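# Six arms sort coloured blocks onto matching tiles

## Task

Place every block on a tile that matches its colour, resting flat on one full face, with no tile holding more than one block. A block counts only if it stays there without any robot supporting it; at the end, open the grippers and move the arms away.

## Robot and tools

The setup has six identical robots named arm1 through arm6. Each is an i2rt Big YAM with six revolute joints, a two-finger gripper and a wrist camera. Two fixed cameras, room_a and room_b, watch the room. The hand reaches about 1.0 m from the joint 1 axis. Robots do not coordinate: if one stalls, the rest keep going.

Frames: there is one shared scene frame. Its origin is on the floor and +z points up. The hand point sits midway between the fingertips. The hand's z axis runs along the fingers, and the fingers close along its y axis. With joints 1 and 6 at 0 and the hand level and pointing forward, the wrist camera rides on top of the hand and looks toward the fingertips. Foot poses are not printed.

Tool execute_actions. Argument "actions" is a list holding exactly one action, or none; an empty list just reports state and images. The action is an object keyed by robot name ("arm1" to "arm6"), with a separate entry per arm. Each entry holds "joints", an object of absolute joint targets by name, not offsets. Each entry may include any subset of these seven keys: joint1_rad, joint2_rad, joint3_rad, joint4_rad, joint5_rad, joint6_rad (radians) and gripper_m (metres of fingertip gap). All motions in one action begin together but may finish at different moments. Ranges, with the tolerance counted as arrived:
- joint1_rad -2.879 to 2.879 (±0.045): turns the arm around its foot, positive is counter-clockwise seen from above; 0 unfolds the arm the way the foot faces.
- joint2_rad 0 to 3.141 (±0.14): shoulder; 0 has the upper arm pointing back, about level; increasing lifts it up and then forward.
- joint3_rad 0 to 3.019 (±0.09): elbow; 0 folds the forearm onto the upper arm, increasing opens it.
- joint4_rad -1.692 to 1.57 (±0.055): hand pitch, positive tilts the fingers up.
- joint5_rad -1.57 to 1.57 (±0.03): hand sideways swing, positive toward the arm's right.
- joint6_rad -2.094 to 2.094 (±0.035): hand roll, positive is clockwise when viewed from behind the hand.
- gripper_m 0 to 0.093 (±0.003): fingertip distance; grip force tops out near 50 to 62 N per pad, lower on some grippers.
Optional "cameras" lists which images to return (arm1_cam_wrist ... arm6_cam_wrist, room_a, room_b, or "all"); omitting it, null or ["all"] gives every camera, [] gives none. Any unknown key, camera name or out-of-range number rejects the entire call and nothing moves. Joints move at different speeds, so the hand can sweep a wide arc between postures; plan clear paths.

Tool wait: "seconds" from 0 to 10. Commands nothing new; returns the same state and images as an empty action.

Tool zoom_image: "camera" (one camera name) and "region" [x0, y0, x1, y1] in pixels of that camera's latest full image, top-left origin, at most 504 by 504. Gives a sharper close-up.

Tool finished_scene: "scene" is the number of the current scene. It ends that scene for good once the robots have held the last command, and reports success; the next scene's task arrives with it. Replying without any tool call ends everything.

Reading results: the state includes joint_positions per robot, and a "pictures" line naming the images in order. joint_status describes how each commanded motion of the last accepted action ended. "off_target": stopped short and may still be pushing. "contact_stop" or "time_out": the joint abandons its target and holds where it stopped, though a timed-out joint may keep a target at most 0.375, 0.375, 0.113, 0.225, 0.075 and 0.3 rad (joints 1 to 6) from its position and keep pushing, even moving on its own if freed. "joint command not followed", usually with a "cause:" line, means a self/inter-arm collision check blocked that arm's joint targets (its gripper target still runs); those joints show "not_followed", and the arm may retry them on later actions until given passing targets. on_its_own lists what this call did not command; "held at" is the target held, not the position. Joints or arms left out of an action may still be driving toward old targets. To relieve a push, command the joint its reported position. Tiny target changes may not move a joint. A joint holding a load will sag.

Motor heat: sustained loads and pushing heat motors, even while you think. A MOTOR HOT line appears at 85 °C; at 100 °C an OVER-TEMPERATURE FAULT drops that whole arm and gripper until cooled, and its named keys read "limit_stop_at_motor_heat" (resend the targets). If any call reports a stop, the rest of that reply's execute_actions, wait and finished_scene calls are skipped.

Cameras: calibration lines give OpenCV K, distortion D and T_world_to_cam (metres) mapping scene frame to camera frame; wrist cameras are fisheye 504x504, room cameras pinhole with radial distortion. Actual poses may differ by a few degrees and millimetres; wrist camera poses also inherit joint reading errors. Changed poses are listed in results.

The robots keep executing the last command while you compose a reply. Shorter robot motion is better.

Avoid: pressing two robots hard together (fails and ends the run) or hitting one into another; the check ignores fingers, gripper housings and wrist cameras and may act late. Arms do not stop on contact and can push hard. Do not knock anything off the work area or to the floor. Avoid dropping, slipping, slamming blocks or forcing contacts. Loose objects may occasionally be nudged by the environment, so check placements before finishing.

Each tool is called after "Call:" as a command line: name --argument value for each argument, lists and objects as JSON in quotes; but a table of rows of numbers goes row by row, as --pt "numbers of a row", without its own name.

## Session

Call:
execute_actions --actions '[]'

Scene clock: 0.00 s.
Motor temperatures (°C, as the motors report them): arm1=[20 23 23 22 21 21] | arm2=[20 23 23 20 21 23] | arm3=[23 20 22 23 22 22] | arm4=[22 21 21 21 22 21] | arm5=[22 23 22 20 20 20] | arm6=[23 20 23 20 23 20]
arm1.joint_positions: joint1_rad=-0.107 joint2_rad=+0.530 joint3_rad=+1.614 joint4_rad=-1.403 joint5_rad=-0.017 joint6_rad=-0.004 gripper_m=+0.094
arm1.joint_status: not commanded
arm1.hand: x=-0.4975 y=+0.2242 z=+1.3133 quat_wxyz=(-0.378, -0.625, -0.517, +0.445) (m; scene frame)
arm2.joint_positions: joint1_rad=+0.654 joint2_rad=+0.430 joint3_rad=+1.455 joint4_rad=-1.346 joint5_rad=+0.174 joint6_rad=+0.581 gripper_m=+0.095
arm2.joint_status: not commanded
arm2.hand: x=+0.5327 y=+0.9337 z=+1.2948 quat_wxyz=(-0.152, +0.572, -0.575, -0.564) (m; scene frame)
arm3.joint_positions: joint1_rad=+0.245 joint2_rad=+0.611 joint3_rad=+1.501 joint4_rad=-1.591 joint5_rad=-0.229 joint6_rad=-0.551 gripper_m=+0.095
arm3.joint_status: not commanded
arm3.hand: x=-0.4145 y=-0.7449 z=+1.1717 quat_wxyz=(-0.417, +0.535, -0.726, -0.113) (m; scene frame)
arm4.joint_positions: joint1_rad=+0.158 joint2_rad=+0.545 joint3_rad=+1.395 joint4_rad=-1.182 joint5_rad=-0.128 joint6_rad=-0.120 gripper_m=+0.094
arm4.joint_status: not commanded
arm4.hand: x=-1.5564 y=+1.1141 z=+1.3289 quat_wxyz=(-0.350, +0.682, -0.437, -0.470) (m; scene frame)
arm5.joint_positions: joint1_rad=-0.554 joint2_rad=+0.617 joint3_rad=+1.537 joint4_rad=-1.572 joint5_rad=+0.054 joint6_rad=-0.454 gripper_m=+0.095
arm5.joint_status: not commanded
arm5.hand: x=+1.6080 y=+0.3875 z=+1.2255 quat_wxyz=(-0.086, -0.688, -0.568, +0.444) (m; scene frame)
arm6.joint_positions: joint1_rad=-0.236 joint2_rad=+0.369 joint3_rad=+1.364 joint4_rad=-1.239 joint5_rad=-0.069 joint6_rad=-0.288 gripper_m=+0.094
arm6.joint_status: not commanded
arm6.hand: x=+0.1027 y=-1.8439 z=+1.2862 quat_wxyz=(-0.196, -0.648, -0.447, +0.585) (m; scene frame)
pictures: arm1_cam_wrist, arm2_cam_wrist, arm3_cam_wrist, arm4_cam_wrist, arm5_cam_wrist, arm6_cam_wrist, room_a, room_b
Images, in order (width x height): arm1_cam_wrist 504x504, arm2_cam_wrist 504x504, arm3_cam_wrist 504x504, arm4_cam_wrist 504x504, arm5_cam_wrist 504x504, arm6_cam_wrist 504x504, room_a 504x504, room_b 504x504.

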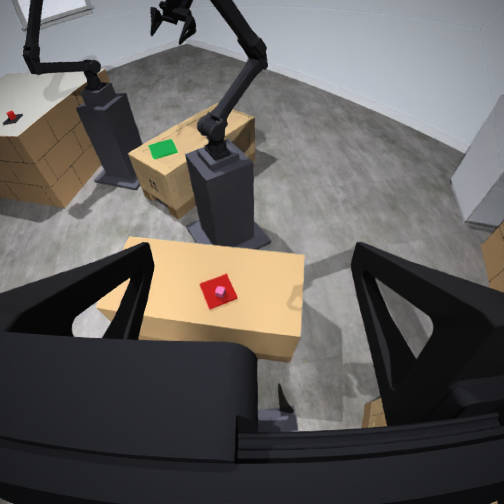

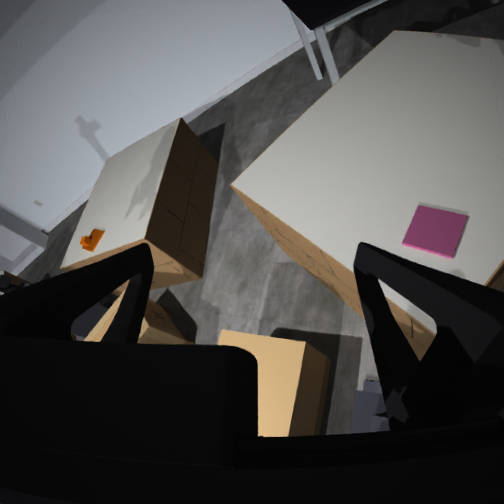

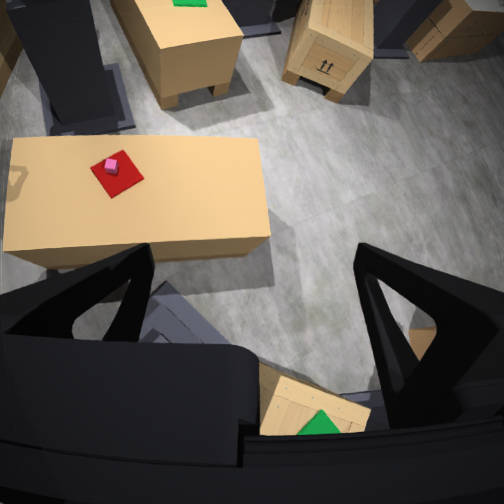

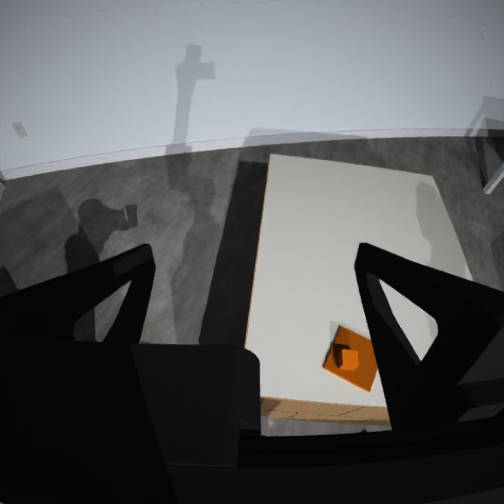

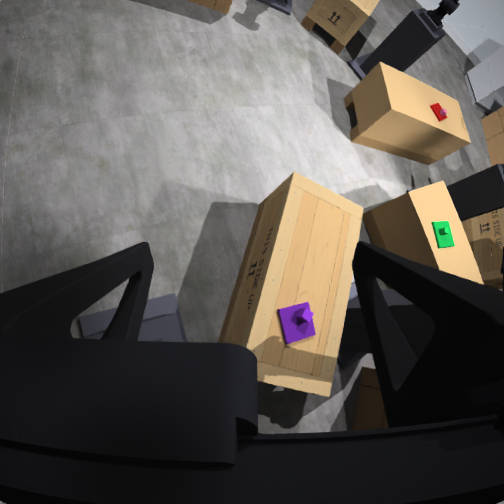

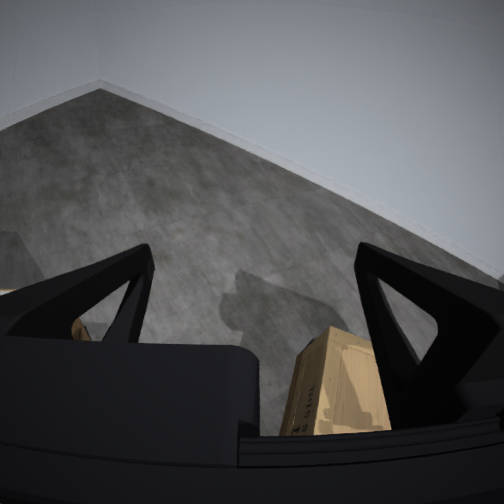

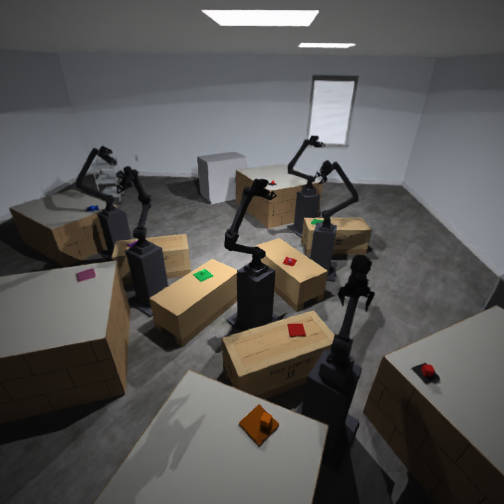

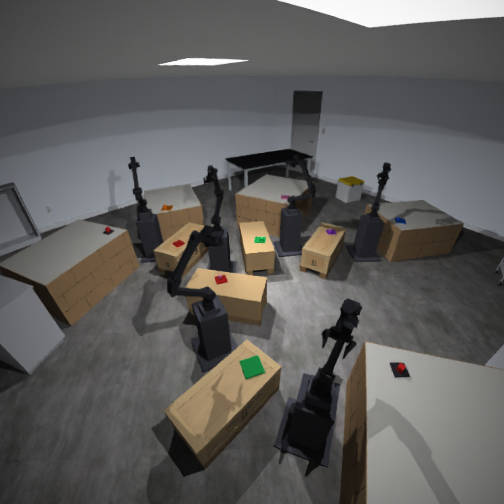

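Call:
zoom_image --camera "room_a" --region '[0, 130, 252, 382]'

Call:
zoom_image --camera "room_a" --region '[200, 130, 452, 382]'

Call:
zoom_image --camera "room_b" --region '[80, 140, 330, 390]'

Call:
zoom_image --camera "room_b" --region '[250, 140, 500, 390]'

Region (0, 130, 252, 382) of room_a's 504x504 image, scaled by 2.000, with more detail than that image has.

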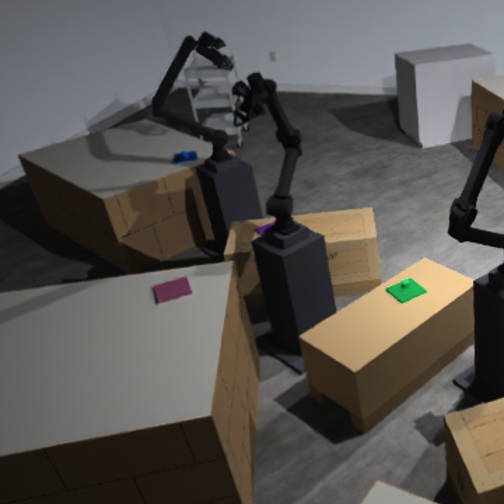

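Region (200, 130, 452, 382) of room_a's 504x504 image, scaled by 2.000, with more detail than that image has.

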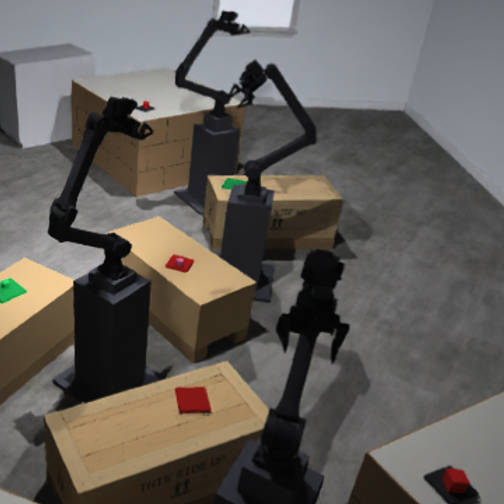

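Region (80, 140, 330, 390) of room_b's 504x504 image, scaled by 2.016, with more detail than that image has.

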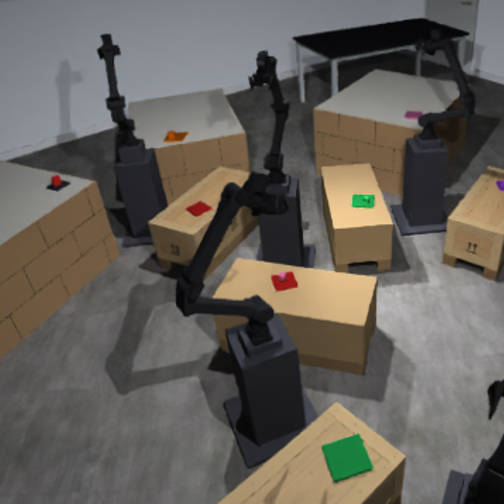

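Region (250, 140, 500, 390) of room_b's 504x504 image, scaled by 2.016, with more detail than that image has.

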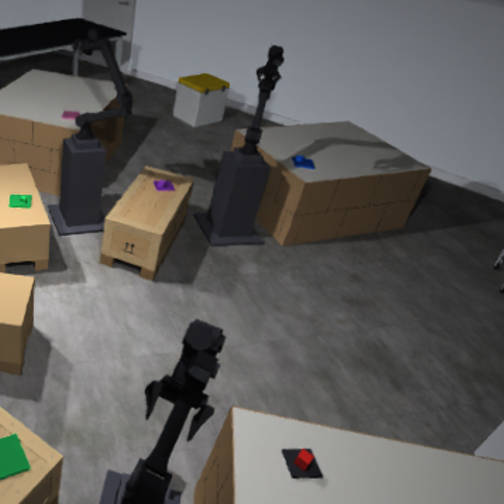

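Call:
execute_actions --actions '[{"arm1":{"joints":{"joint4_rad":-0.8}},"arm2":{"joints":{"joint1_rad":1.5}},"arm3":{"joints":{"joint1_rad":-1.2}},"arm4":{"joints":{"joint3_rad":0.8}},"arm5":{"joints":{"joint5_rad":0.8}},"arm6":{"joints":{"joint2_rad":1.1}}}]' --cameras '["arm2_cam_wrist","arm3_cam_wrist"]'

Scene clock: 106.40 s.
Motor temperatures (°C, as the motors report them): arm1=[20 24 28 22 21 21] | arm2=[20 23 28 20 21 23] | arm3=[23 20 28 23 22 22] | arm4=[22 21 26 21 22 21] | arm5=[22 23 29 20 20 20] | arm6=[23 21 27 20 23 20]
arm1.joint_positions: joint1_rad=-0.107 joint2_rad=+0.530 joint3_rad=+1.614 joint4_rad=-0.817 joint5_rad=-0.017 joint6_rad=-0.004 gripper_m=+0.094
arm1.joint_status: all done
arm1.hand: x=-0.4998 y=+0.2202 z=+1.4552 quat_wxyz=(-0.509, -0.468, -0.389, +0.609) (m; scene frame)
arm2.joint_positions: joint1_rad=+1.491 joint2_rad=+0.430 joint3_rad=+1.455 joint4_rad=-1.346 joint5_rad=+0.174 joint6_rad=+0.581 gripper_m=+0.095
arm2.joint_status: all done
arm2.hand: x=+0.4629 y=+0.8456 z=+1.2952 quat_wxyz=(+0.093, +0.755, -0.294, -0.579) (m; scene frame)
arm3.joint_positions: joint1_rad=-1.194 joint2_rad=+0.611 joint3_rad=+1.501 joint4_rad=-1.591 joint5_rad=-0.229 joint6_rad=-0.551 gripper_m=+0.095
arm3.joint_status: all done
arm3.hand: x=-0.3894 y=-0.9804 z=+1.1723 quat_wxyz=(-0.392, -0.078, -0.897, +0.188) (m; scene frame)
arm4.joint_positions: joint1_rad=+0.158 joint2_rad=+0.545 joint3_rad=+0.797 joint4_rad=-1.182 joint5_rad=-0.128 joint6_rad=-0.120 gripper_m=+0.094
arm4.joint_status: all done
arm4.hand: x=-1.5666 y=+1.1488 z=+1.0215 quat_wxyz=(-0.166, +0.784, -0.529, -0.280) (m; scene frame)
arm5.joint_positions: joint1_rad=-0.554 joint2_rad=+0.617 joint3_rad=+1.537 joint4_rad=-1.572 joint5_rad=+0.797 joint6_rad=-0.454 gripper_m=+0.095
arm5.joint_status: all done
arm5.hand: x=+1.5397 y=+0.4872 z=+1.2565 quat_wxyz=(+0.235, -0.740, -0.398, +0.489) (m; scene frame)
arm6.joint_positions: joint1_rad=-0.236 joint2_rad=+1.118 joint3_rad=+1.361 joint4_rad=-1.239 joint5_rad=-0.069 joint6_rad=-0.288 gripper_m=+0.094
arm6.joint_status: all done
arm6.hand: x=-0.0834 y=-2.0566 z=+1.0827 quat_wxyz=(-0.108, -0.799, -0.529, +0.265) (m; scene frame)
pictures: arm2_cam_wrist, arm3_cam_wrist
camera_calibration (this result's frames):
arm2_cam_wrist: T_world_to_cam=[[0.332032, 0.813439, -0.477568, -0.222135], [0.674474, -0.558679, -0.482662, 0.789783], [-0.659424, -0.161848, -0.734143, 1.51915], [0, 0, 0, 1]] pos_world=[0.542831, 0.867799, 1.39039]
arm3_cam_wrist: T_world_to_cam=[[-0.271142, -0.921932, 0.27663, -1.33204], [-0.949067, 0.20815, -0.23653, 0.113696], [0.160483, -0.326674, -0.931413, 0.958532], [0, 0, 0, 1]] pos_world=[-0.407096, -0.938593, 1.28817]
Images, in order (width x height): arm2_cam_wrist 504x504, arm3_cam_wrist 504x504.

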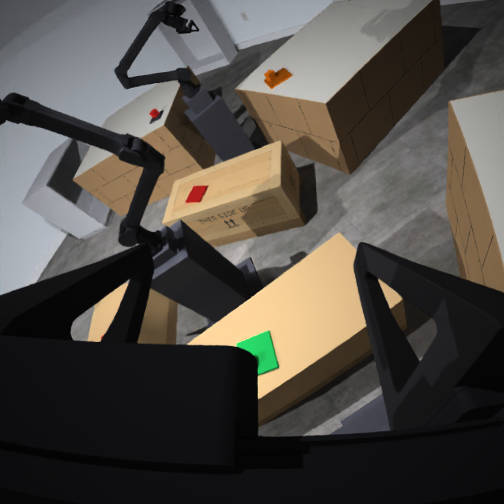

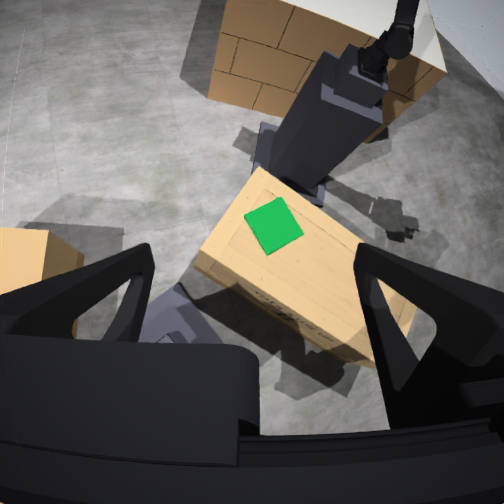

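Call:
execute_actions --actions '[{"arm1":{"joints":{"joint1_rad":0.114,"joint2_rad":2.217,"joint3_rad":1.539,"joint4_rad":-0.893,"joint5_rad":0,"joint6_rad":0}},"arm4":{"joints":{"joint1_rad":2.18,"joint2_rad":1.86,"joint3_rad":1.413,"joint4_rad":-1.124,"joint5_rad":0,"joint6_rad":0}},"arm6":{"joints":{"joint1_rad":2.10,"joint2_rad":1.978,"joint3_rad":1.71,"joint4_rad":-1.303,"joint5_rad":0,"joint6_rad":0}},"arm2":{"joints":{"joint1_rad":1.69,"joint5_rad":0,"joint6_rad":0,"joint4_rad":-1.6}},"arm3":{"joints":{"joint5_rad":0,"joint6_rad":0}},"arm5":{"joints":{"joint1_rad":2.0,"joint5_rad":0,"joint6_rad":0}}}]'

Scene clock: 228.67 s.
Motor temperatures (°C, as the motors report them): arm1=[20 24 29 23 21 21] | arm2=[20 23 29 20 21 23] | arm3=[23 20 30 23 22 22] | arm4=[22 21 29 21 22 21] | arm5=[22 23 30 20 20 20] | arm6=[23 22 32 20 23 20]
arm1.joint_positions: joint1_rad=+0.102 joint2_rad=+2.225 joint3_rad=+1.534 joint4_rad=-0.887 joint5_rad=-0.001 joint6_rad=-0.004 gripper_m=+0.094
arm1.joint_status: all done
arm1.hand: x=-0.4574 y=-0.2333 z=+0.5715 quat_wxyz=(-0.001, -0.702, -0.712, -0.008) (m; scene frame)
arm2.joint_positions: joint1_rad=+1.682 joint2_rad=+0.430 joint3_rad=+1.455 joint4_rad=-1.586 joint5_rad=+0.003 joint6_rad=+0.008 gripper_m=+0.095
arm2.joint_status: all done
arm2.hand: x=+0.4860 y=+0.7938 z=+1.2414 quat_wxyz=(+0.043, +0.873, +0.064, -0.481) (m; scene frame)
arm3.joint_positions: joint1_rad=-1.194 joint2_rad=+0.611 joint3_rad=+1.501 joint4_rad=-1.591 joint5_rad=-0.003 joint6_rad=-0.015 gripper_m=+0.095
arm3.joint_status: all done
arm3.hand: x=-0.4154 y=-1.0089 z=+1.1693 quat_wxyz=(-0.388, -0.359, -0.832, +0.171) (m; scene frame)
arm4.joint_positions: joint1_rad=+2.187 joint2_rad=+1.861 joint3_rad=+1.400 joint4_rad=-1.123 joint5_rad=-0.002 joint6_rad=-0.010 gripper_m=+0.094
arm4.joint_status: all done
arm4.hand: x=-1.9073 y=+0.5760 z=+0.7934 quat_wxyz=(-0.007, +0.941, +0.339, +0.004) (m; scene frame)
arm5.joint_positions: joint1_rad=+1.995 joint2_rad=+0.617 joint3_rad=+1.537 joint4_rad=-1.572 joint5_rad=+0.000 joint6_rad=-0.017 gripper_m=+0.095
arm5.joint_status: all done
arm5.hand: x=+1.8876 y=+0.5894 z=+1.2197 quat_wxyz=(-0.431, +0.169, -0.883, -0.071) (m; scene frame)
arm6.joint_positions: joint1_rad=+2.111 joint2_rad=+2.018 joint3_rad=+1.693 joint4_rad=-1.296 joint5_rad=+0.000 joint6_rad=-0.010 gripper_m=+0.094
arm6.joint_status: all done
arm6.hand: x=+0.7758 y=-1.6913 z=+0.7648 quat_wxyz=(+0.029, +0.037, -0.999, -0.001) (m; scene frame)
pictures: arm1_cam_wrist, arm2_cam_wrist, arm3_cam_wrist, arm4_cam_wrist, arm5_cam_wrist, arm6_cam_wrist, room_a, room_b
camera_calibration (this result's frames):
arm1_cam_wrist: T_world_to_cam=[[-0.999535, -0.0281553, -0.0116737, -0.458098], [-0.029531, 0.799789, 0.599555, -0.167565], [-0.00754416, 0.599621, -0.800249, 0.720226], [0, 0, 0, 1]] pos_world=[-0.4574, -0.310744, 0.671477]
arm2_cam_wrist: T_world_to_cam=[[-0.159243, 0.987179, -0.0109578, -0.691732], [0.916753, 0.143746, -0.372693, -0.0925994], [-0.36634, -0.0693945, -0.92789, 1.51122], [0, 0, 0, 1]] pos_world=[0.528355, 0.801044, 1.36015]
arm3_cam_wrist: T_world_to_cam=[[-0.718932, -0.695042, 0.00727666, -1.00674], [-0.672497, 0.692889, -0.260102, 0.725699], [0.17574, -0.191889, -0.965554, 1.13285], [0, 0, 0, 1]] pos_world=[-0.434835, -0.985173, 1.28991]
arm4_cam_wrist: T_world_to_cam=[[-0.637267, 0.770576, 0.0101687, -1.66718], [0.623938, 0.508163, 0.593693, 0.429264], [0.452319, 0.384686, -0.804627, 1.40575], [0, 0, 0, 1]] pos_world=[-1.96612, 0.52578, 0.893206]
arm5_cam_wrist: T_world_to_cam=[[0.3548, -0.934219, 0.036777, -0.166733], [-0.894125, -0.350543, -0.278677, 2.23343], [0.273237, 0.0659912, -0.95968, 0.739516], [0, 0, 0, 1]] pos_world=[1.85406, 0.578348, 1.33824]
arm6_cam_wrist: T_world_to_cam=[[0.0547887, -0.998448, -0.00993999, -1.72025], [-0.756318, -0.0479974, 0.652441, 0.00844401], [-0.651906, -0.0282286, -0.757774, 1.1578], [0, 0, 0, 1]] pos_world=[0.85541, -1.68449, 0.854739]
Images, in order (width x height): arm1_cam_wrist 504x504, arm2_cam_wrist 504x504, arm3_cam_wrist 504x504, arm4_cam_wrist 504x504, arm5_cam_wrist 504x504, arm6_cam_wrist 504x504, room_a 504x504, room_b 504x504.

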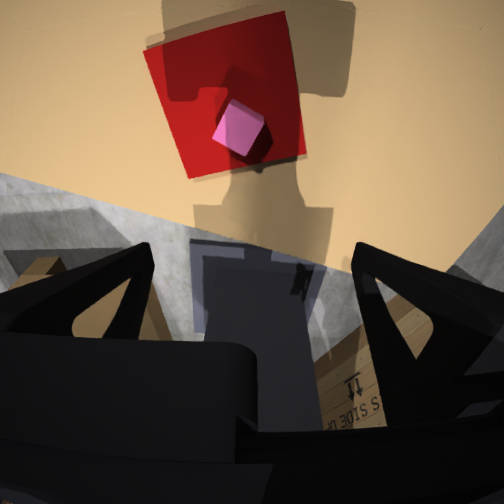

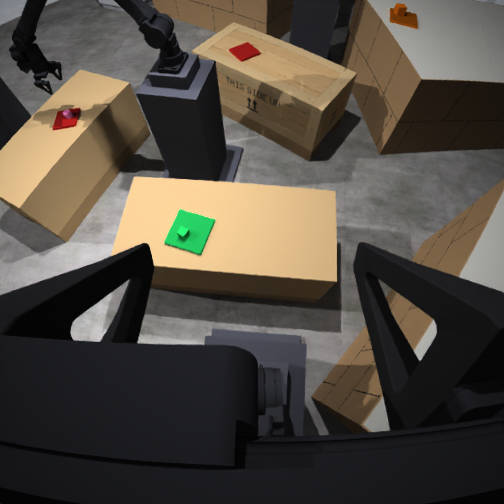

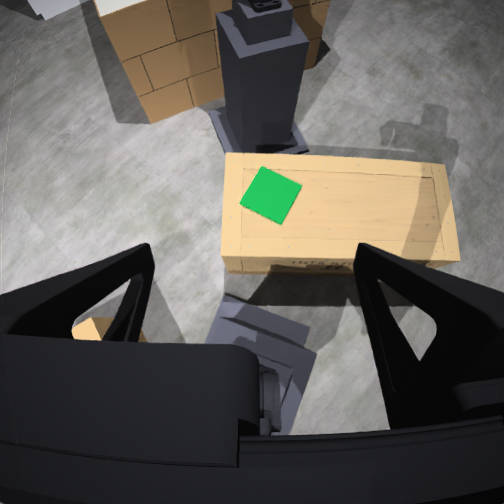

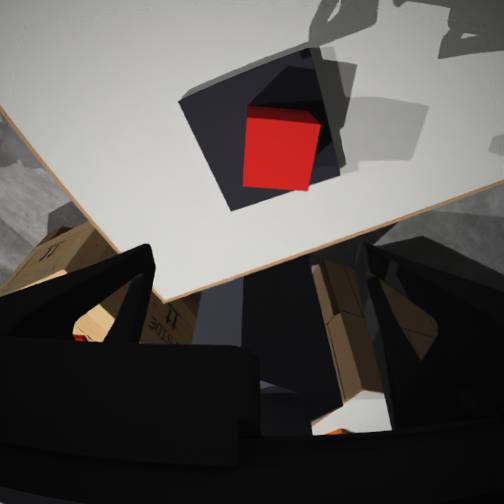

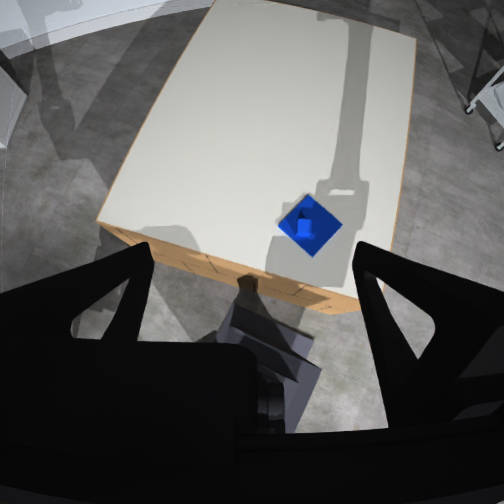

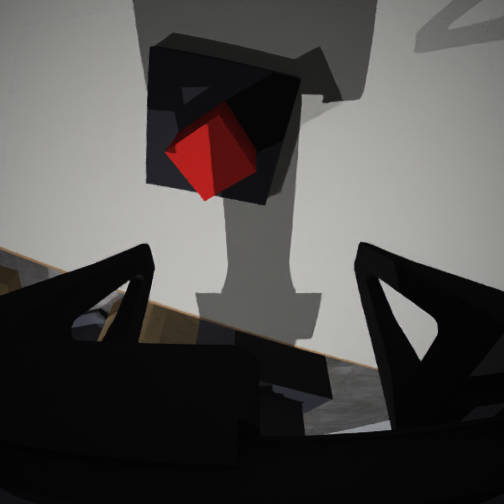

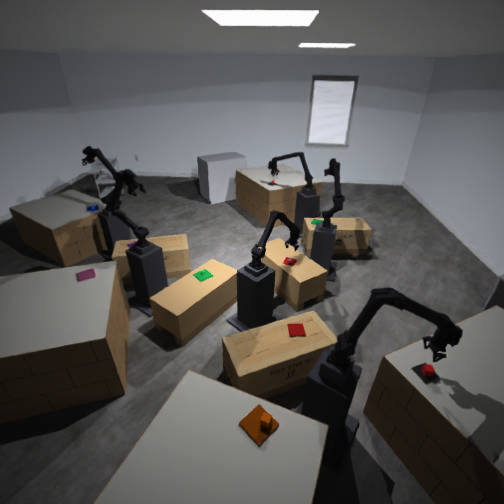

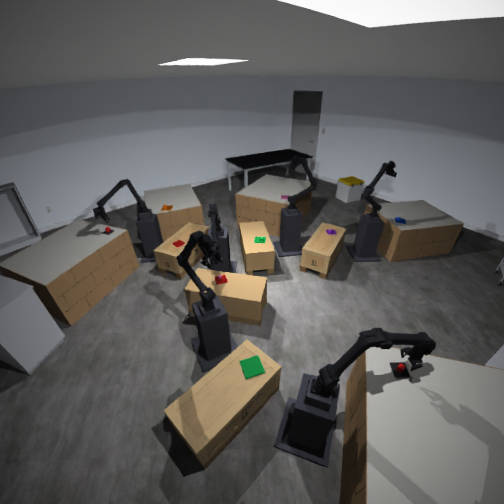

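Call:
zoom_image --camera "arm1_cam_wrist" --region '[130, 0, 330, 200]'

Call:
zoom_image --camera "arm4_cam_wrist" --region '[160, 30, 360, 230]'

Call:
zoom_image --camera "arm6_cam_wrist" --region '[120, 20, 320, 220]'

Region (130, 0, 330, 200) of arm1_cam_wrist's 504x504 image, scaled by 2.520, with more detail than that image has.

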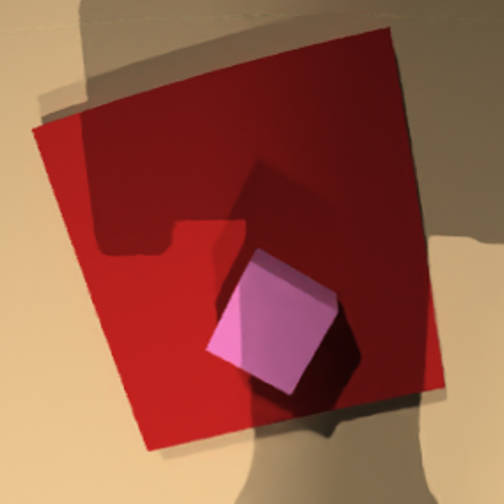

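Region (160, 30, 360, 230) of arm4_cam_wrist's 504x504 image, scaled by 2.520, with more detail than that image has.

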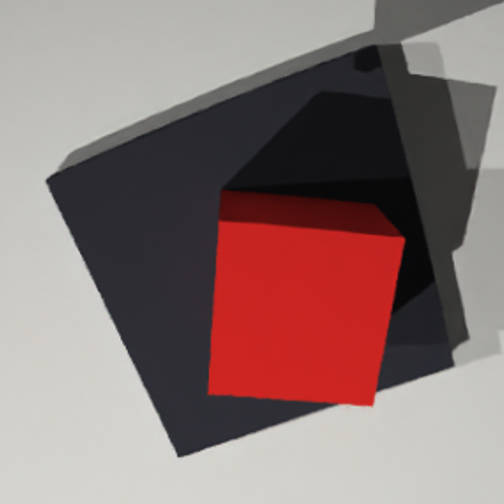

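Region (120, 20, 320, 220) of arm6_cam_wrist's 504x504 image, scaled by 2.520, with more detail than that image has.

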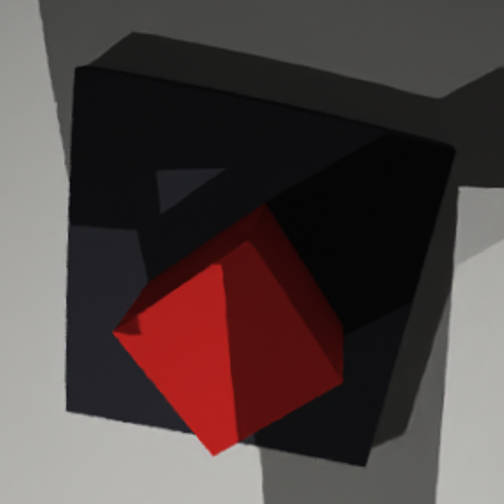

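Call:
execute_actions --actions '[{"arm1":{"joints":{"joint1_rad":0.133,"joint2_rad":2.425,"joint3_rad":1.64,"joint4_rad":-0.777,"joint6_rad":0.53}},"arm4":{"joints":{"joint1_rad":2.148,"joint2_rad":1.971,"joint3_rad":1.385,"joint4_rad":-0.979,"joint6_rad":0.04}},"arm6":{"joints":{"joint1_rad":2.17,"joint2_rad":2.0,"joint3_rad":1.595,"joint4_rad":-1.118,"joint6_rad":-0.52}},"arm5":{"joints":{"joint1_rad":1.2}}}]' --cameras '["arm1_cam_wrist","arm4_cam_wrist","arm6_cam_wrist"]'

Scene clock: 350.20 s.
Motor temperatures (°C, as the motors report them): arm1=[20 31 31 22 21 21] | arm2=[20 24 30 20 21 23] | arm3=[23 20 31 23 22 22] | arm4=[22 25 29 21 22 21] | arm5=[22 23 32 21 20 20] | arm6=[23 28 32 20 23 20]
arm1.joint_positions: joint1_rad=+0.122 joint2_rad=+2.438 joint3_rad=+1.620 joint4_rad=-0.781 joint5_rad=-0.001 joint6_rad=+0.516 gripper_m=+0.094
arm1.joint_status: all done
arm1.hand: x=-0.4439 y=-0.2426 z=+0.4707 quat_wxyz=(+0.010, -0.856, -0.517, -0.013) (m; scene frame)
arm2.joint_positions: joint1_rad=+1.682 joint2_rad=+0.430 joint3_rad=+1.455 joint4_rad=-1.586 joint5_rad=+0.003 joint6_rad=+0.008 gripper_m=+0.095
arm2.joint_status: not commanded
arm2.hand: x=+0.4860 y=+0.7938 z=+1.2414 quat_wxyz=(+0.043, +0.873, +0.064, -0.481) (m; scene frame)
arm3.joint_positions: joint1_rad=-1.194 joint2_rad=+0.611 joint3_rad=+1.501 joint4_rad=-1.591 joint5_rad=-0.003 joint6_rad=-0.015 gripper_m=+0.095
arm3.joint_status: not commanded
arm3.hand: x=-0.4154 y=-1.0089 z=+1.1693 quat_wxyz=(-0.388, -0.359, -0.832, +0.171) (m; scene frame)
arm4.joint_positions: joint1_rad=+2.147 joint2_rad=+1.961 joint3_rad=+1.380 joint4_rad=-0.996 joint5_rad=-0.001 joint6_rad=+0.028 gripper_m=+0.094
arm4.joint_status: all done
arm4.hand: x=-1.9308 y=+0.5861 z=+0.7352 quat_wxyz=(-0.006, +0.953, +0.302, +0.000) (m; scene frame)
arm5.joint_positions: joint1_rad=+1.205 joint2_rad=+0.617 joint3_rad=+1.537 joint4_rad=-1.572 joint5_rad=+0.000 joint6_rad=-0.016 gripper_m=+0.095
arm5.joint_status: all done
arm5.hand: x=+1.8821 y=+0.4519 z=+1.2213 quat_wxyz=(-0.429, -0.182, -0.879, +0.105) (m; scene frame)
arm6.joint_positions: joint1_rad=+2.171 joint2_rad=+2.017 joint3_rad=+1.580 joint4_rad=-1.129 joint5_rad=+0.000 joint6_rad=-0.509 gripper_m=+0.094
arm6.joint_status: all done
arm6.hand: x=+0.7695 y=-1.6559 z=+0.7248 quat_wxyz=(+0.001, +0.312, -0.950, -0.003) (m; scene frame)
pictures: arm1_cam_wrist, arm4_cam_wrist, arm6_cam_wrist
camera_calibration (this result's frames):
arm1_cam_wrist: T_world_to_cam=[[-0.891135, 0.453712, 0.00489308, -0.288756], [0.359317, 0.699066, 0.618221, 0.0401102], [0.277074, 0.552677, -0.785989, 0.753476], [0, 0, 0, 1]] pos_world=[-0.480502, -0.313456, 0.568839]
arm4_cam_wrist: T_world_to_cam=[[-0.575128, 0.817993, 0.010688, -1.59757], [0.66563, 0.460327, 0.587397, 0.586549], [0.475567, 0.344943, -0.809228, 1.43724], [0, 0, 0, 1]] pos_world=[-1.99274, 0.541029, 0.835596]
arm6_cam_wrist: T_world_to_cam=[[0.57645, -0.817043, -0.0120713, -1.7845], [-0.644766, -0.463879, 0.60753, -0.710482], [-0.501978, -0.342427, -0.794205, 0.515194], [0, 0, 0, 1]] pos_world=[0.829194, -1.61117, 0.819268]
Images, in order (width x height): arm1_cam_wrist 504x504, arm4_cam_wrist 504x504, arm6_cam_wrist 504x504.

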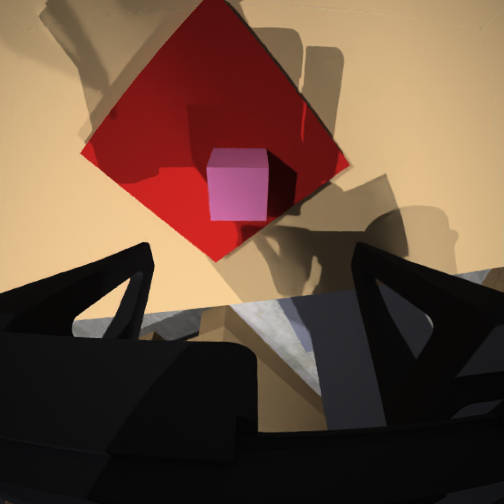

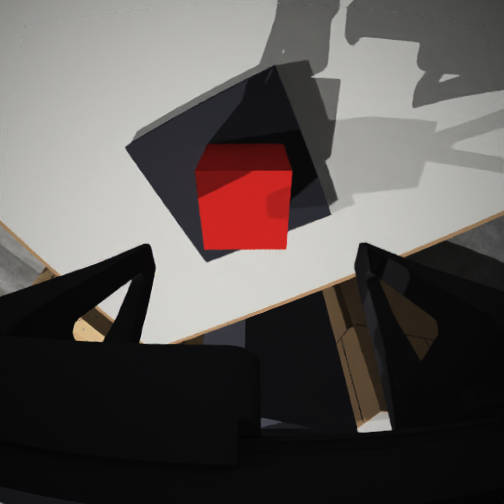

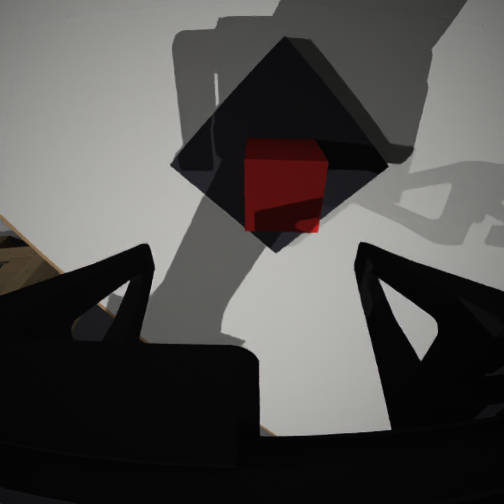

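Call:
execute_actions --actions '[{"arm1":{"joints":{"joint2_rad":2.558,"joint3_rad":1.712,"joint4_rad":-0.688}},"arm4":{"joints":{"joint1_rad":2.156,"joint2_rad":2.078,"joint3_rad":1.346,"joint4_rad":-0.828}},"arm6":{"joints":{"joint1_rad":2.158,"joint2_rad":2.12,"joint3_rad":1.595,"joint4_rad":-1.003}},"arm5":{"joints":{"joint1_rad":0.7}}}]' --cameras '["arm1_cam_wrist","arm4_cam_wrist","arm6_cam_wrist"]'

Scene clock: 415.03 s.
Motor temperatures (°C, as the motors report them): arm1=[20 33 32 22 21 21] | arm2=[20 24 30 20 21 23] | arm3=[23 20 32 23 22 22] | arm4=[22 26 29 21 22 21] | arm5=[22 23 33 21 20 20] | arm6=[23 28 32 20 23 20]
arm1.joint_positions: joint1_rad=+0.122 joint2_rad=+2.560 joint3_rad=+1.688 joint4_rad=-0.694 joint5_rad=-0.001 joint6_rad=+0.516 gripper_m=+0.094
arm1.joint_status: all done
arm1.hand: x=-0.4428 y=-0.2565 z=+0.4152 quat_wxyz=(-0.004, -0.856, -0.517, -0.005) (m; scene frame)
arm2.joint_positions: joint1_rad=+1.682 joint2_rad=+0.430 joint3_rad=+1.455 joint4_rad=-1.586 joint5_rad=+0.003 joint6_rad=+0.008 gripper_m=+0.095
arm2.joint_status: not commanded
arm2.hand: x=+0.4860 y=+0.7938 z=+1.2414 quat_wxyz=(+0.043, +0.873, +0.064, -0.481) (m; scene frame)
arm3.joint_positions: joint1_rad=-1.194 joint2_rad=+0.611 joint3_rad=+1.501 joint4_rad=-1.591 joint5_rad=-0.003 joint6_rad=-0.015 gripper_m=+0.095
arm3.joint_status: not commanded
arm3.hand: x=-0.4154 y=-1.0089 z=+1.1693 quat_wxyz=(-0.388, -0.359, -0.832, +0.171) (m; scene frame)
arm4.joint_positions: joint1_rad=+2.147 joint2_rad=+2.070 joint3_rad=+1.340 joint4_rad=-0.846 joint5_rad=-0.001 joint6_rad=+0.028 gripper_m=+0.094
arm4.joint_status: all done
arm4.hand: x=-1.9311 y=+0.5865 z=+0.6656 quat_wxyz=(-0.006, +0.953, +0.302, -0.001) (m; scene frame)
arm5.joint_positions: joint1_rad=+0.706 joint2_rad=+0.617 joint3_rad=+1.537 joint4_rad=-1.572 joint5_rad=+0.000 joint6_rad=-0.016 gripper_m=+0.095
arm5.joint_status: all done
arm5.hand: x=+1.8262 y=+0.3834 z=+1.2228 quat_wxyz=(-0.392, -0.393, -0.805, +0.209) (m; scene frame)
arm6.joint_positions: joint1_rad=+2.171 joint2_rad=+2.133 joint3_rad=+1.580 joint4_rad=-1.013 joint5_rad=+0.000 joint6_rad=-0.510 gripper_m=+0.094
arm6.joint_status: all done
arm6.hand: x=+0.7824 y=-1.6540 z=+0.6579 quat_wxyz=(+0.001, +0.312, -0.950, -0.003) (m; scene frame)
pictures: arm1_cam_wrist, arm4_cam_wrist, arm6_cam_wrist
camera_calibration (this result's frames):
arm1_cam_wrist: T_world_to_cam=[[-0.890612, 0.454625, -0.0112728, -0.274075], [0.359495, 0.719, 0.594812, 0.098621], [0.278522, 0.525694, -0.803786, 0.718324], [0, 0, 0, 1]] pos_world=[-0.479617, -0.323926, 0.515628]
arm4_cam_wrist: T_world_to_cam=[[-0.575755, 0.817553, 0.0106459, -1.5982], [0.665983, 0.46138, 0.58617, 0.628264], [0.474314, 0.34458, -0.810118, 1.37928], [0, 0, 0, 1]] pos_world=[-1.9928, 0.541477, 0.766121]
arm6_cam_wrist: T_world_to_cam=[[0.577073, -0.816603, -0.0120719, -1.79092], [-0.644414, -0.464373, 0.607526, -0.661725], [-0.501714, -0.342808, -0.794208, 0.468288], [0, 0, 0, 1]] pos_world=[0.842011, -1.60922, 0.752313]
Images, in order (width x height): arm1_cam_wrist 504x504, arm4_cam_wrist 504x504, arm6_cam_wrist 504x504.

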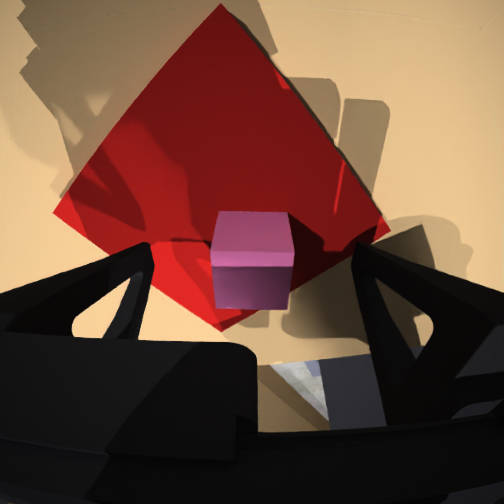

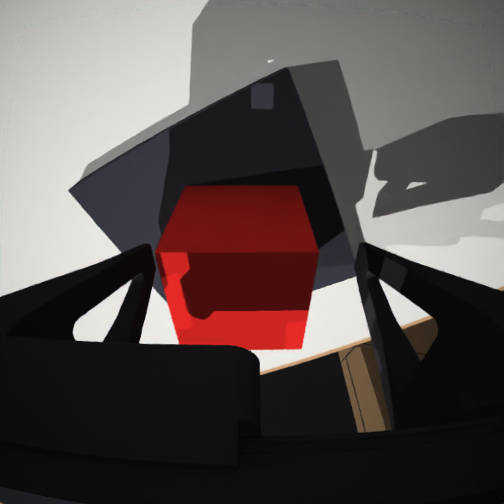

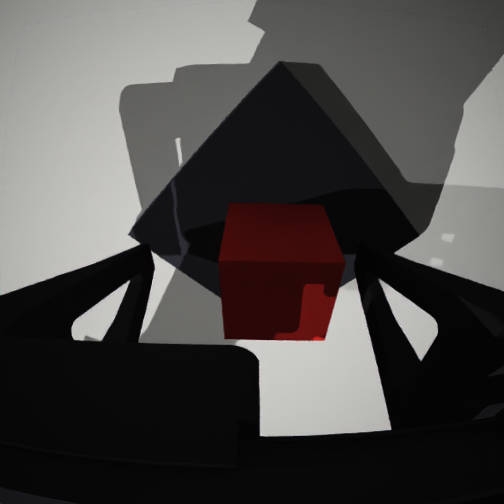

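Call:
execute_actions --actions '[{"arm1":{"joints":{"joint2_rad":2.57,"gripper_m":0.02}},"arm4":{"joints":{"gripper_m":0.036}},"arm6":{"joints":{"gripper_m":0.03}},"arm5":{"joints":{"joint1_rad":0.2}}}]' --cameras '["arm1_cam_wrist"]'

Scene clock: 432.77 s.
Motor temperatures (°C, as the motors report them): arm1=[20 33 32 22 21 21] | arm2=[20 24 30 20 21 23] | arm3=[23 20 32 23 22 22] | arm4=[22 26 28 21 22 21] | arm5=[22 23 33 21 20 20] | arm6=[23 29 32 20 23 20]
arm1.joint_positions: joint1_rad=+0.122 joint2_rad=+2.560 joint3_rad=+1.688 joint4_rad=-0.694 joint5_rad=-0.001 joint6_rad=+0.517 gripper_m=+0.031
arm1.joint_status: gripper_m off_target (ended at +0.031, target +0.020); the others done
arm1.hand: x=-0.4428 y=-0.2565 z=+0.4152 quat_wxyz=(-0.004, -0.856, -0.517, -0.005) (m; scene frame)
arm2.joint_positions: joint1_rad=+1.682 joint2_rad=+0.430 joint3_rad=+1.455 joint4_rad=-1.586 joint5_rad=+0.003 joint6_rad=+0.008 gripper_m=+0.095
arm2.joint_status: not commanded
arm2.hand: x=+0.4860 y=+0.7938 z=+1.2414 quat_wxyz=(+0.043, +0.873, +0.064, -0.481) (m; scene frame)
arm3.joint_positions: joint1_rad=-1.194 joint2_rad=+0.611 joint3_rad=+1.501 joint4_rad=-1.591 joint5_rad=-0.003 joint6_rad=-0.015 gripper_m=+0.095
arm3.joint_status: not commanded
arm3.hand: x=-0.4154 y=-1.0089 z=+1.1693 quat_wxyz=(-0.388, -0.359, -0.832, +0.171) (m; scene frame)
arm4.joint_positions: joint1_rad=+2.148 joint2_rad=+2.070 joint3_rad=+1.340 joint4_rad=-0.846 joint5_rad=-0.001 joint6_rad=+0.029 gripper_m=+0.047
arm4.joint_status: gripper_m off_target (ended at +0.047, target +0.036)
arm4.hand: x=-1.9310 y=+0.5864 z=+0.6656 quat_wxyz=(-0.006, +0.953, +0.302, -0.001) (m; scene frame)
arm5.joint_positions: joint1_rad=+0.205 joint2_rad=+0.617 joint3_rad=+1.537 joint4_rad=-1.572 joint5_rad=+0.000 joint6_rad=-0.015 gripper_m=+0.095
arm5.joint_status: all done
arm5.hand: x=+1.7441 y=+0.3500 z=+1.2241 quat_wxyz=(-0.332, -0.579, -0.681, +0.301) (m; scene frame)
arm6.joint_positions: joint1_rad=+2.171 joint2_rad=+2.133 joint3_rad=+1.580 joint4_rad=-1.013 joint5_rad=+0.000 joint6_rad=-0.511 gripper_m=+0.041
arm6.joint_status: gripper_m off_target (ended at +0.041, target +0.030)
arm6.hand: x=+0.7825 y=-1.6543 z=+0.6579 quat_wxyz=(+0.001, +0.312, -0.950, -0.002) (m; scene frame)
pictures: arm1_cam_wrist
camera_calibration (this result's frames):
arm1_cam_wrist: T_world_to_cam=[[-0.890438, 0.454965, -0.0112714, -0.273912], [0.359769, 0.71886, 0.594816, 0.0987047], [0.278723, 0.525592, -0.803783, 0.718386], [0, 0, 0, 1]] pos_world=[-0.479643, -0.323912, 0.515628]
Images, in order (width x height): arm1_cam_wrist 504x504.

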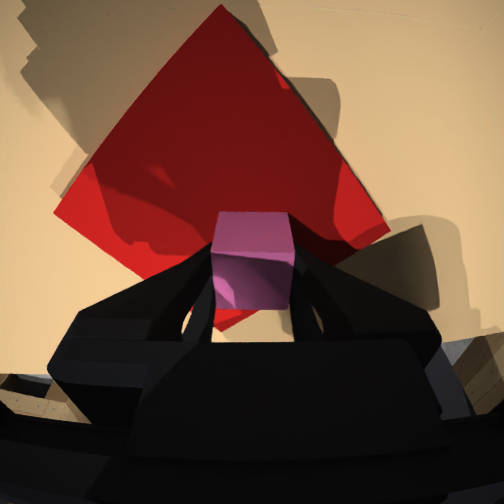

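Call:
execute_actions --actions '[{"arm1":{"joints":{"joint2_rad":2.37,"joint4_rad":-0.867}},"arm4":{"joints":{"joint2_rad":1.99,"joint3_rad":1.69,"joint4_rad":-1.253}},"arm6":{"joints":{"joint2_rad":1.79,"joint3_rad":1.485,"joint4_rad":-1.234}},"arm5":{"joints":{"joint1_rad":-0.3}}}]' --cameras '[]'

Call:
execute_actions --actions '[{"arm1":{"joints":{"joint1_rad":2.25,"joint6_rad":0.44}},"arm4":{"joints":{"joint1_rad":-2.285}},"arm6":{"joints":{"joint1_rad":-1.915,"joint6_rad":0.10}},"arm5":{"joints":{"joint1_rad":-1.63}}}]' --cameras '["arm1_cam_wrist","arm4_cam_wrist","arm6_cam_wrist","arm5_cam_wrist","arm2_cam_wrist"]'

Scene clock: 494.83 s.
Motor temperatures (°C, as the motors report them): arm1=[20 34 33 22 21 21] | arm2=[20 24 31 20 21 23] | arm3=[23 20 33 23 22 22] | arm4=[22 27 28 21 22 21] | arm5=[22 23 33 21 20 20] | arm6=[23 29 32 20 23 20]
arm1.joint_positions: joint1_rad=+0.122 joint2_rad=+2.360 joint3_rad=+1.688 joint4_rad=-0.859 joint5_rad=-0.001 joint6_rad=+0.517 gripper_m=+0.031
arm1.joint_status: all done
arm1.hand: x=-0.4434 y=-0.2815 z=+0.5370 quat_wxyz=(-0.019, -0.856, -0.516, +0.004) (m; scene frame)
arm2.joint_positions: joint1_rad=+1.682 joint2_rad=+0.430 joint3_rad=+1.455 joint4_rad=-1.586 joint5_rad=+0.003 joint6_rad=+0.008 gripper_m=+0.095
arm2.joint_status: not commanded
arm2.hand: x=+0.4860 y=+0.7938 z=+1.2414 quat_wxyz=(+0.043, +0.873, +0.064, -0.481) (m; scene frame)
arm3.joint_positions: joint1_rad=-1.194 joint2_rad=+0.611 joint3_rad=+1.501 joint4_rad=-1.591 joint5_rad=-0.003 joint6_rad=-0.015 gripper_m=+0.095
arm3.joint_status: not commanded
arm3.hand: x=-0.4154 y=-1.0089 z=+1.1693 quat_wxyz=(-0.388, -0.359, -0.832, +0.171) (m; scene frame)
arm4.joint_positions: joint1_rad=+2.148 joint2_rad=+1.979 joint3_rad=+1.664 joint4_rad=-1.236 joint5_rad=-0.001 joint6_rad=+0.029 gripper_m=+0.047
arm4.joint_status: all done
arm4.hand: x=-1.9745 y=+0.5514 z=+0.8225 quat_wxyz=(-0.002, +0.953, +0.302, -0.012) (m; scene frame)
arm5.joint_positions: joint1_rad=-0.295 joint2_rad=+0.617 joint3_rad=+1.537 joint4_rad=-1.572 joint5_rad=+0.000 joint6_rad=-0.015 gripper_m=+0.095
arm5.joint_status: all done
arm5.hand: x=+1.6562 y=+0.3600 z=+1.2251 quat_wxyz=(-0.251, -0.729, -0.515, +0.374) (m; scene frame)
arm6.joint_positions: joint1_rad=+2.171 joint2_rad=+1.783 joint3_rad=+1.459 joint4_rad=-1.227 joint5_rad=+0.000 joint6_rad=-0.511 gripper_m=+0.041
arm6.joint_status: all done
arm6.hand: x=+0.7119 y=-1.6637 z=+0.8092 quat_wxyz=(-0.006, +0.312, -0.950, -0.001) (m; scene frame)
pictures: none
No camera images: the call's "cameras" was empty. Leave "cameras" out to get every camera's image.

Scene clock: 498.33 s.
Motor temperatures (°C, as the motors report them): arm1=[20 34 33 22 21 21] | arm2=[20 24 31 20 21 23] | arm3=[23 20 33 23 22 22] | arm4=[22 27 29 21 22 21] | arm5=[22 23 33 21 20 20] | arm6=[23 29 32 20 23 20]
arm1.joint_positions: joint1_rad=+2.262 joint2_rad=+2.360 joint3_rad=+1.701 joint4_rad=-0.859 joint5_rad=-0.001 joint6_rad=+0.451 gripper_m=+0.031
arm1.joint_status: all done
arm1.hand: x=+0.0754 y=+0.7346 z=+0.5494 quat_wxyz=(-0.028, +0.075, -0.997, -0.015) (m; scene frame)
arm2.joint_positions: joint1_rad=+1.682 joint2_rad=+0.430 joint3_rad=+1.455 joint4_rad=-1.586 joint5_rad=+0.003 joint6_rad=+0.008 gripper_m=+0.095
arm2.joint_status: not commanded
arm2.hand: x=+0.4860 y=+0.7938 z=+1.2414 quat_wxyz=(+0.043, +0.873, +0.064, -0.481) (m; scene frame)
arm3.joint_positions: joint1_rad=-1.194 joint2_rad=+0.611 joint3_rad=+1.501 joint4_rad=-1.591 joint5_rad=-0.003 joint6_rad=-0.015 gripper_m=+0.095
arm3.joint_status: not commanded
arm3.hand: x=-0.4154 y=-1.0089 z=+1.1693 quat_wxyz=(-0.388, -0.359, -0.832, +0.171) (m; scene frame)
arm4.joint_positions: joint1_rad=-2.288 joint2_rad=+1.979 joint3_rad=+1.664 joint4_rad=-1.236 joint5_rad=+0.001 joint6_rad=+0.031 gripper_m=+0.048
arm4.joint_status: all done
arm4.hand: x=-1.0136 y=+0.5466 z=+0.8135 quat_wxyz=(-0.003, -0.335, -0.942, +0.001) (m; scene frame)
arm5.joint_positions: joint1_rad=-1.625 joint2_rad=+0.617 joint3_rad=+1.537 joint4_rad=-1.572 joint5_rad=+0.000 joint6_rad=-0.015 gripper_m=+0.095
arm5.joint_status: all done
arm5.hand: x=+1.5422 y=+0.5491 z=+1.2244 quat_wxyz=(+0.025, -0.892, +0.050, +0.448) (m; scene frame)
arm6.joint_positions: joint1_rad=-1.921 joint2_rad=+1.792 joint3_rad=+1.459 joint4_rad=-1.227 joint5_rad=+0.001 joint6_rad=+0.091 gripper_m=+0.041
arm6.joint_status: all done
arm6.hand: x=-0.1810 y=-1.3358 z=+0.8135 quat_wxyz=(+0.002, -0.897, +0.443, +0.010) (m; scene frame)
pictures: arm1_cam_wrist, arm2_cam_wrist, arm4_cam_wrist, arm5_cam_wrist, arm6_cam_wrist
camera_calibration (this result's frames):
arm1_cam_wrist: T_world_to_cam=[[0.162626, -0.986411, -0.0233737, 0.724242], [-0.826127, -0.149077, 0.543406, -0.124729], [-0.539506, -0.0690625, -0.839145, 0.678791], [0, 0, 0, 1]] pos_world=[0.145389, 0.742685, 0.65431]
arm2_cam_wrist: T_world_to_cam=[[-0.159445, 0.98715, -0.0106349, -0.692012], [0.916705, 0.144051, -0.372695, -0.0928156], [-0.366374, -0.0691733, -0.927893, 1.51106], [0, 0, 0, 1]] pos_world=[0.52836, 0.801015, 1.36015]
arm4_cam_wrist: T_world_to_cam=[[-0.631059, -0.775735, -0.00067917, -0.214893], [-0.632663, 0.514163, 0.579115, -1.3904], [-0.44889, 0.365885, -0.815246, 0.134442], [0, 0, 0, 1]] pos_world=[-0.954915, 0.499002, 0.914658]
arm5_cam_wrist: T_world_to_cam=[[0.115999, 0.993108, 0.0167361, -0.74754], [0.946875, -0.105478, -0.303811, -1.03121], [-0.299952, 0.0510887, -0.952585, 1.72448], [0, 0, 0, 1]] pos_world=[1.58041, 0.545516, 1.34193]
arm6_cam_wrist: T_world_to_cam=[[0.805564, 0.592385, -0.0120704, 0.950206], [0.483287, -0.645148, 0.591792, -1.25391], [0.342782, -0.48256, -0.806, 0.193347], [0, 0, 0, 1]] pos_world=[-0.225731, -1.27854, 0.909358]
Images, in order (width x height): arm1_cam_wrist 504x504, arm2_cam_wrist 504x504, arm4_cam_wrist 504x504, arm5_cam_wrist 504x504, arm6_cam_wrist 504x504.

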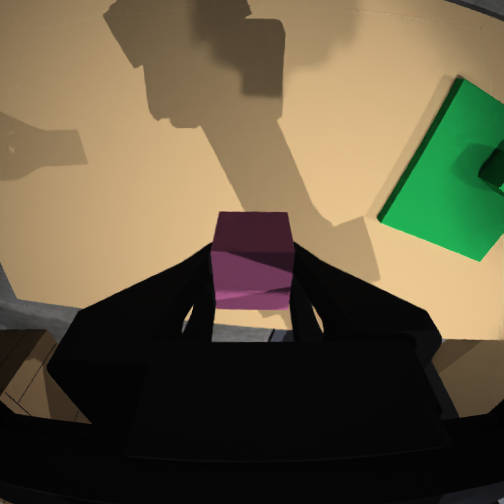

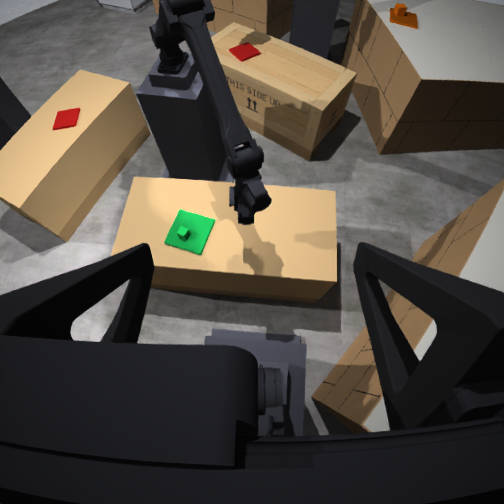

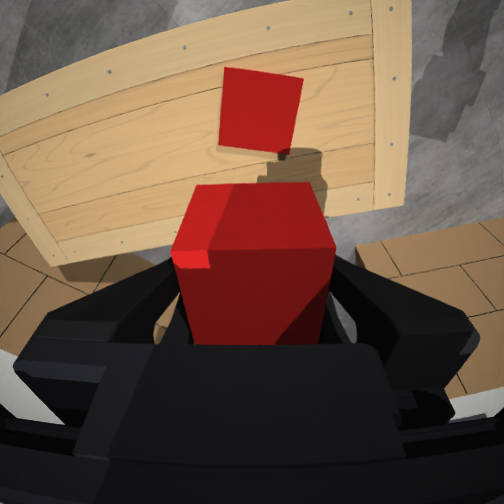

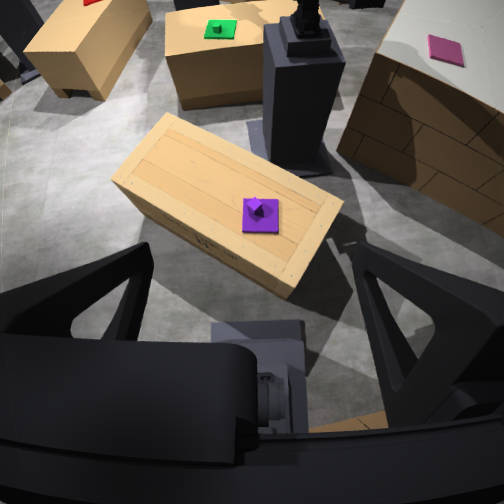

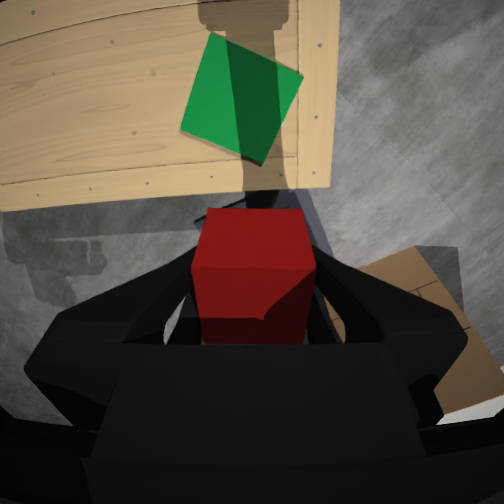

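Call:
zoom_image --camera "arm2_cam_wrist" --region '[140, 180, 260, 300]'

Call:
zoom_image --camera "arm5_cam_wrist" --region '[210, 170, 310, 270]'

Region (140, 180, 260, 300) of arm2_cam_wrist's 504x504 image, scaled by 4.200, with more detail than that image has.

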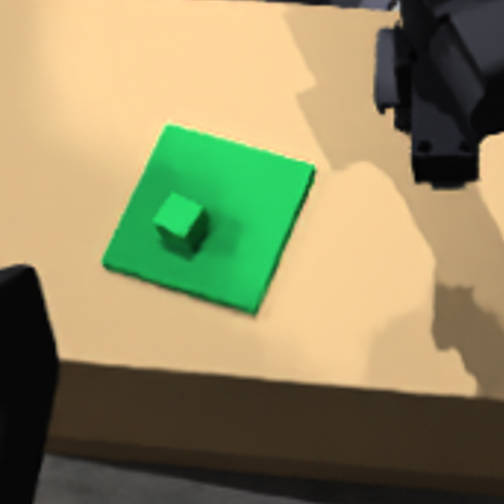

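Region (210, 170, 310, 270) of arm5_cam_wrist's 504x504 image, scaled by 5.040, with more detail than that image has.

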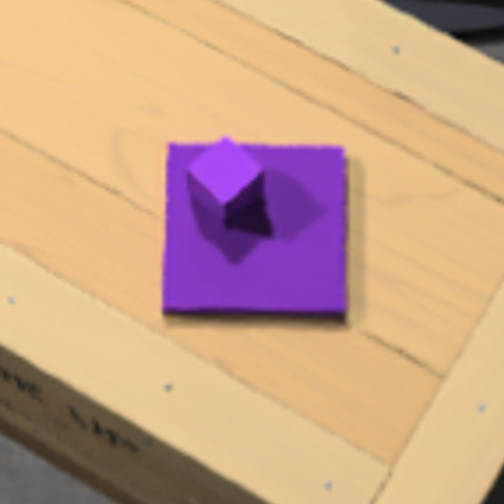

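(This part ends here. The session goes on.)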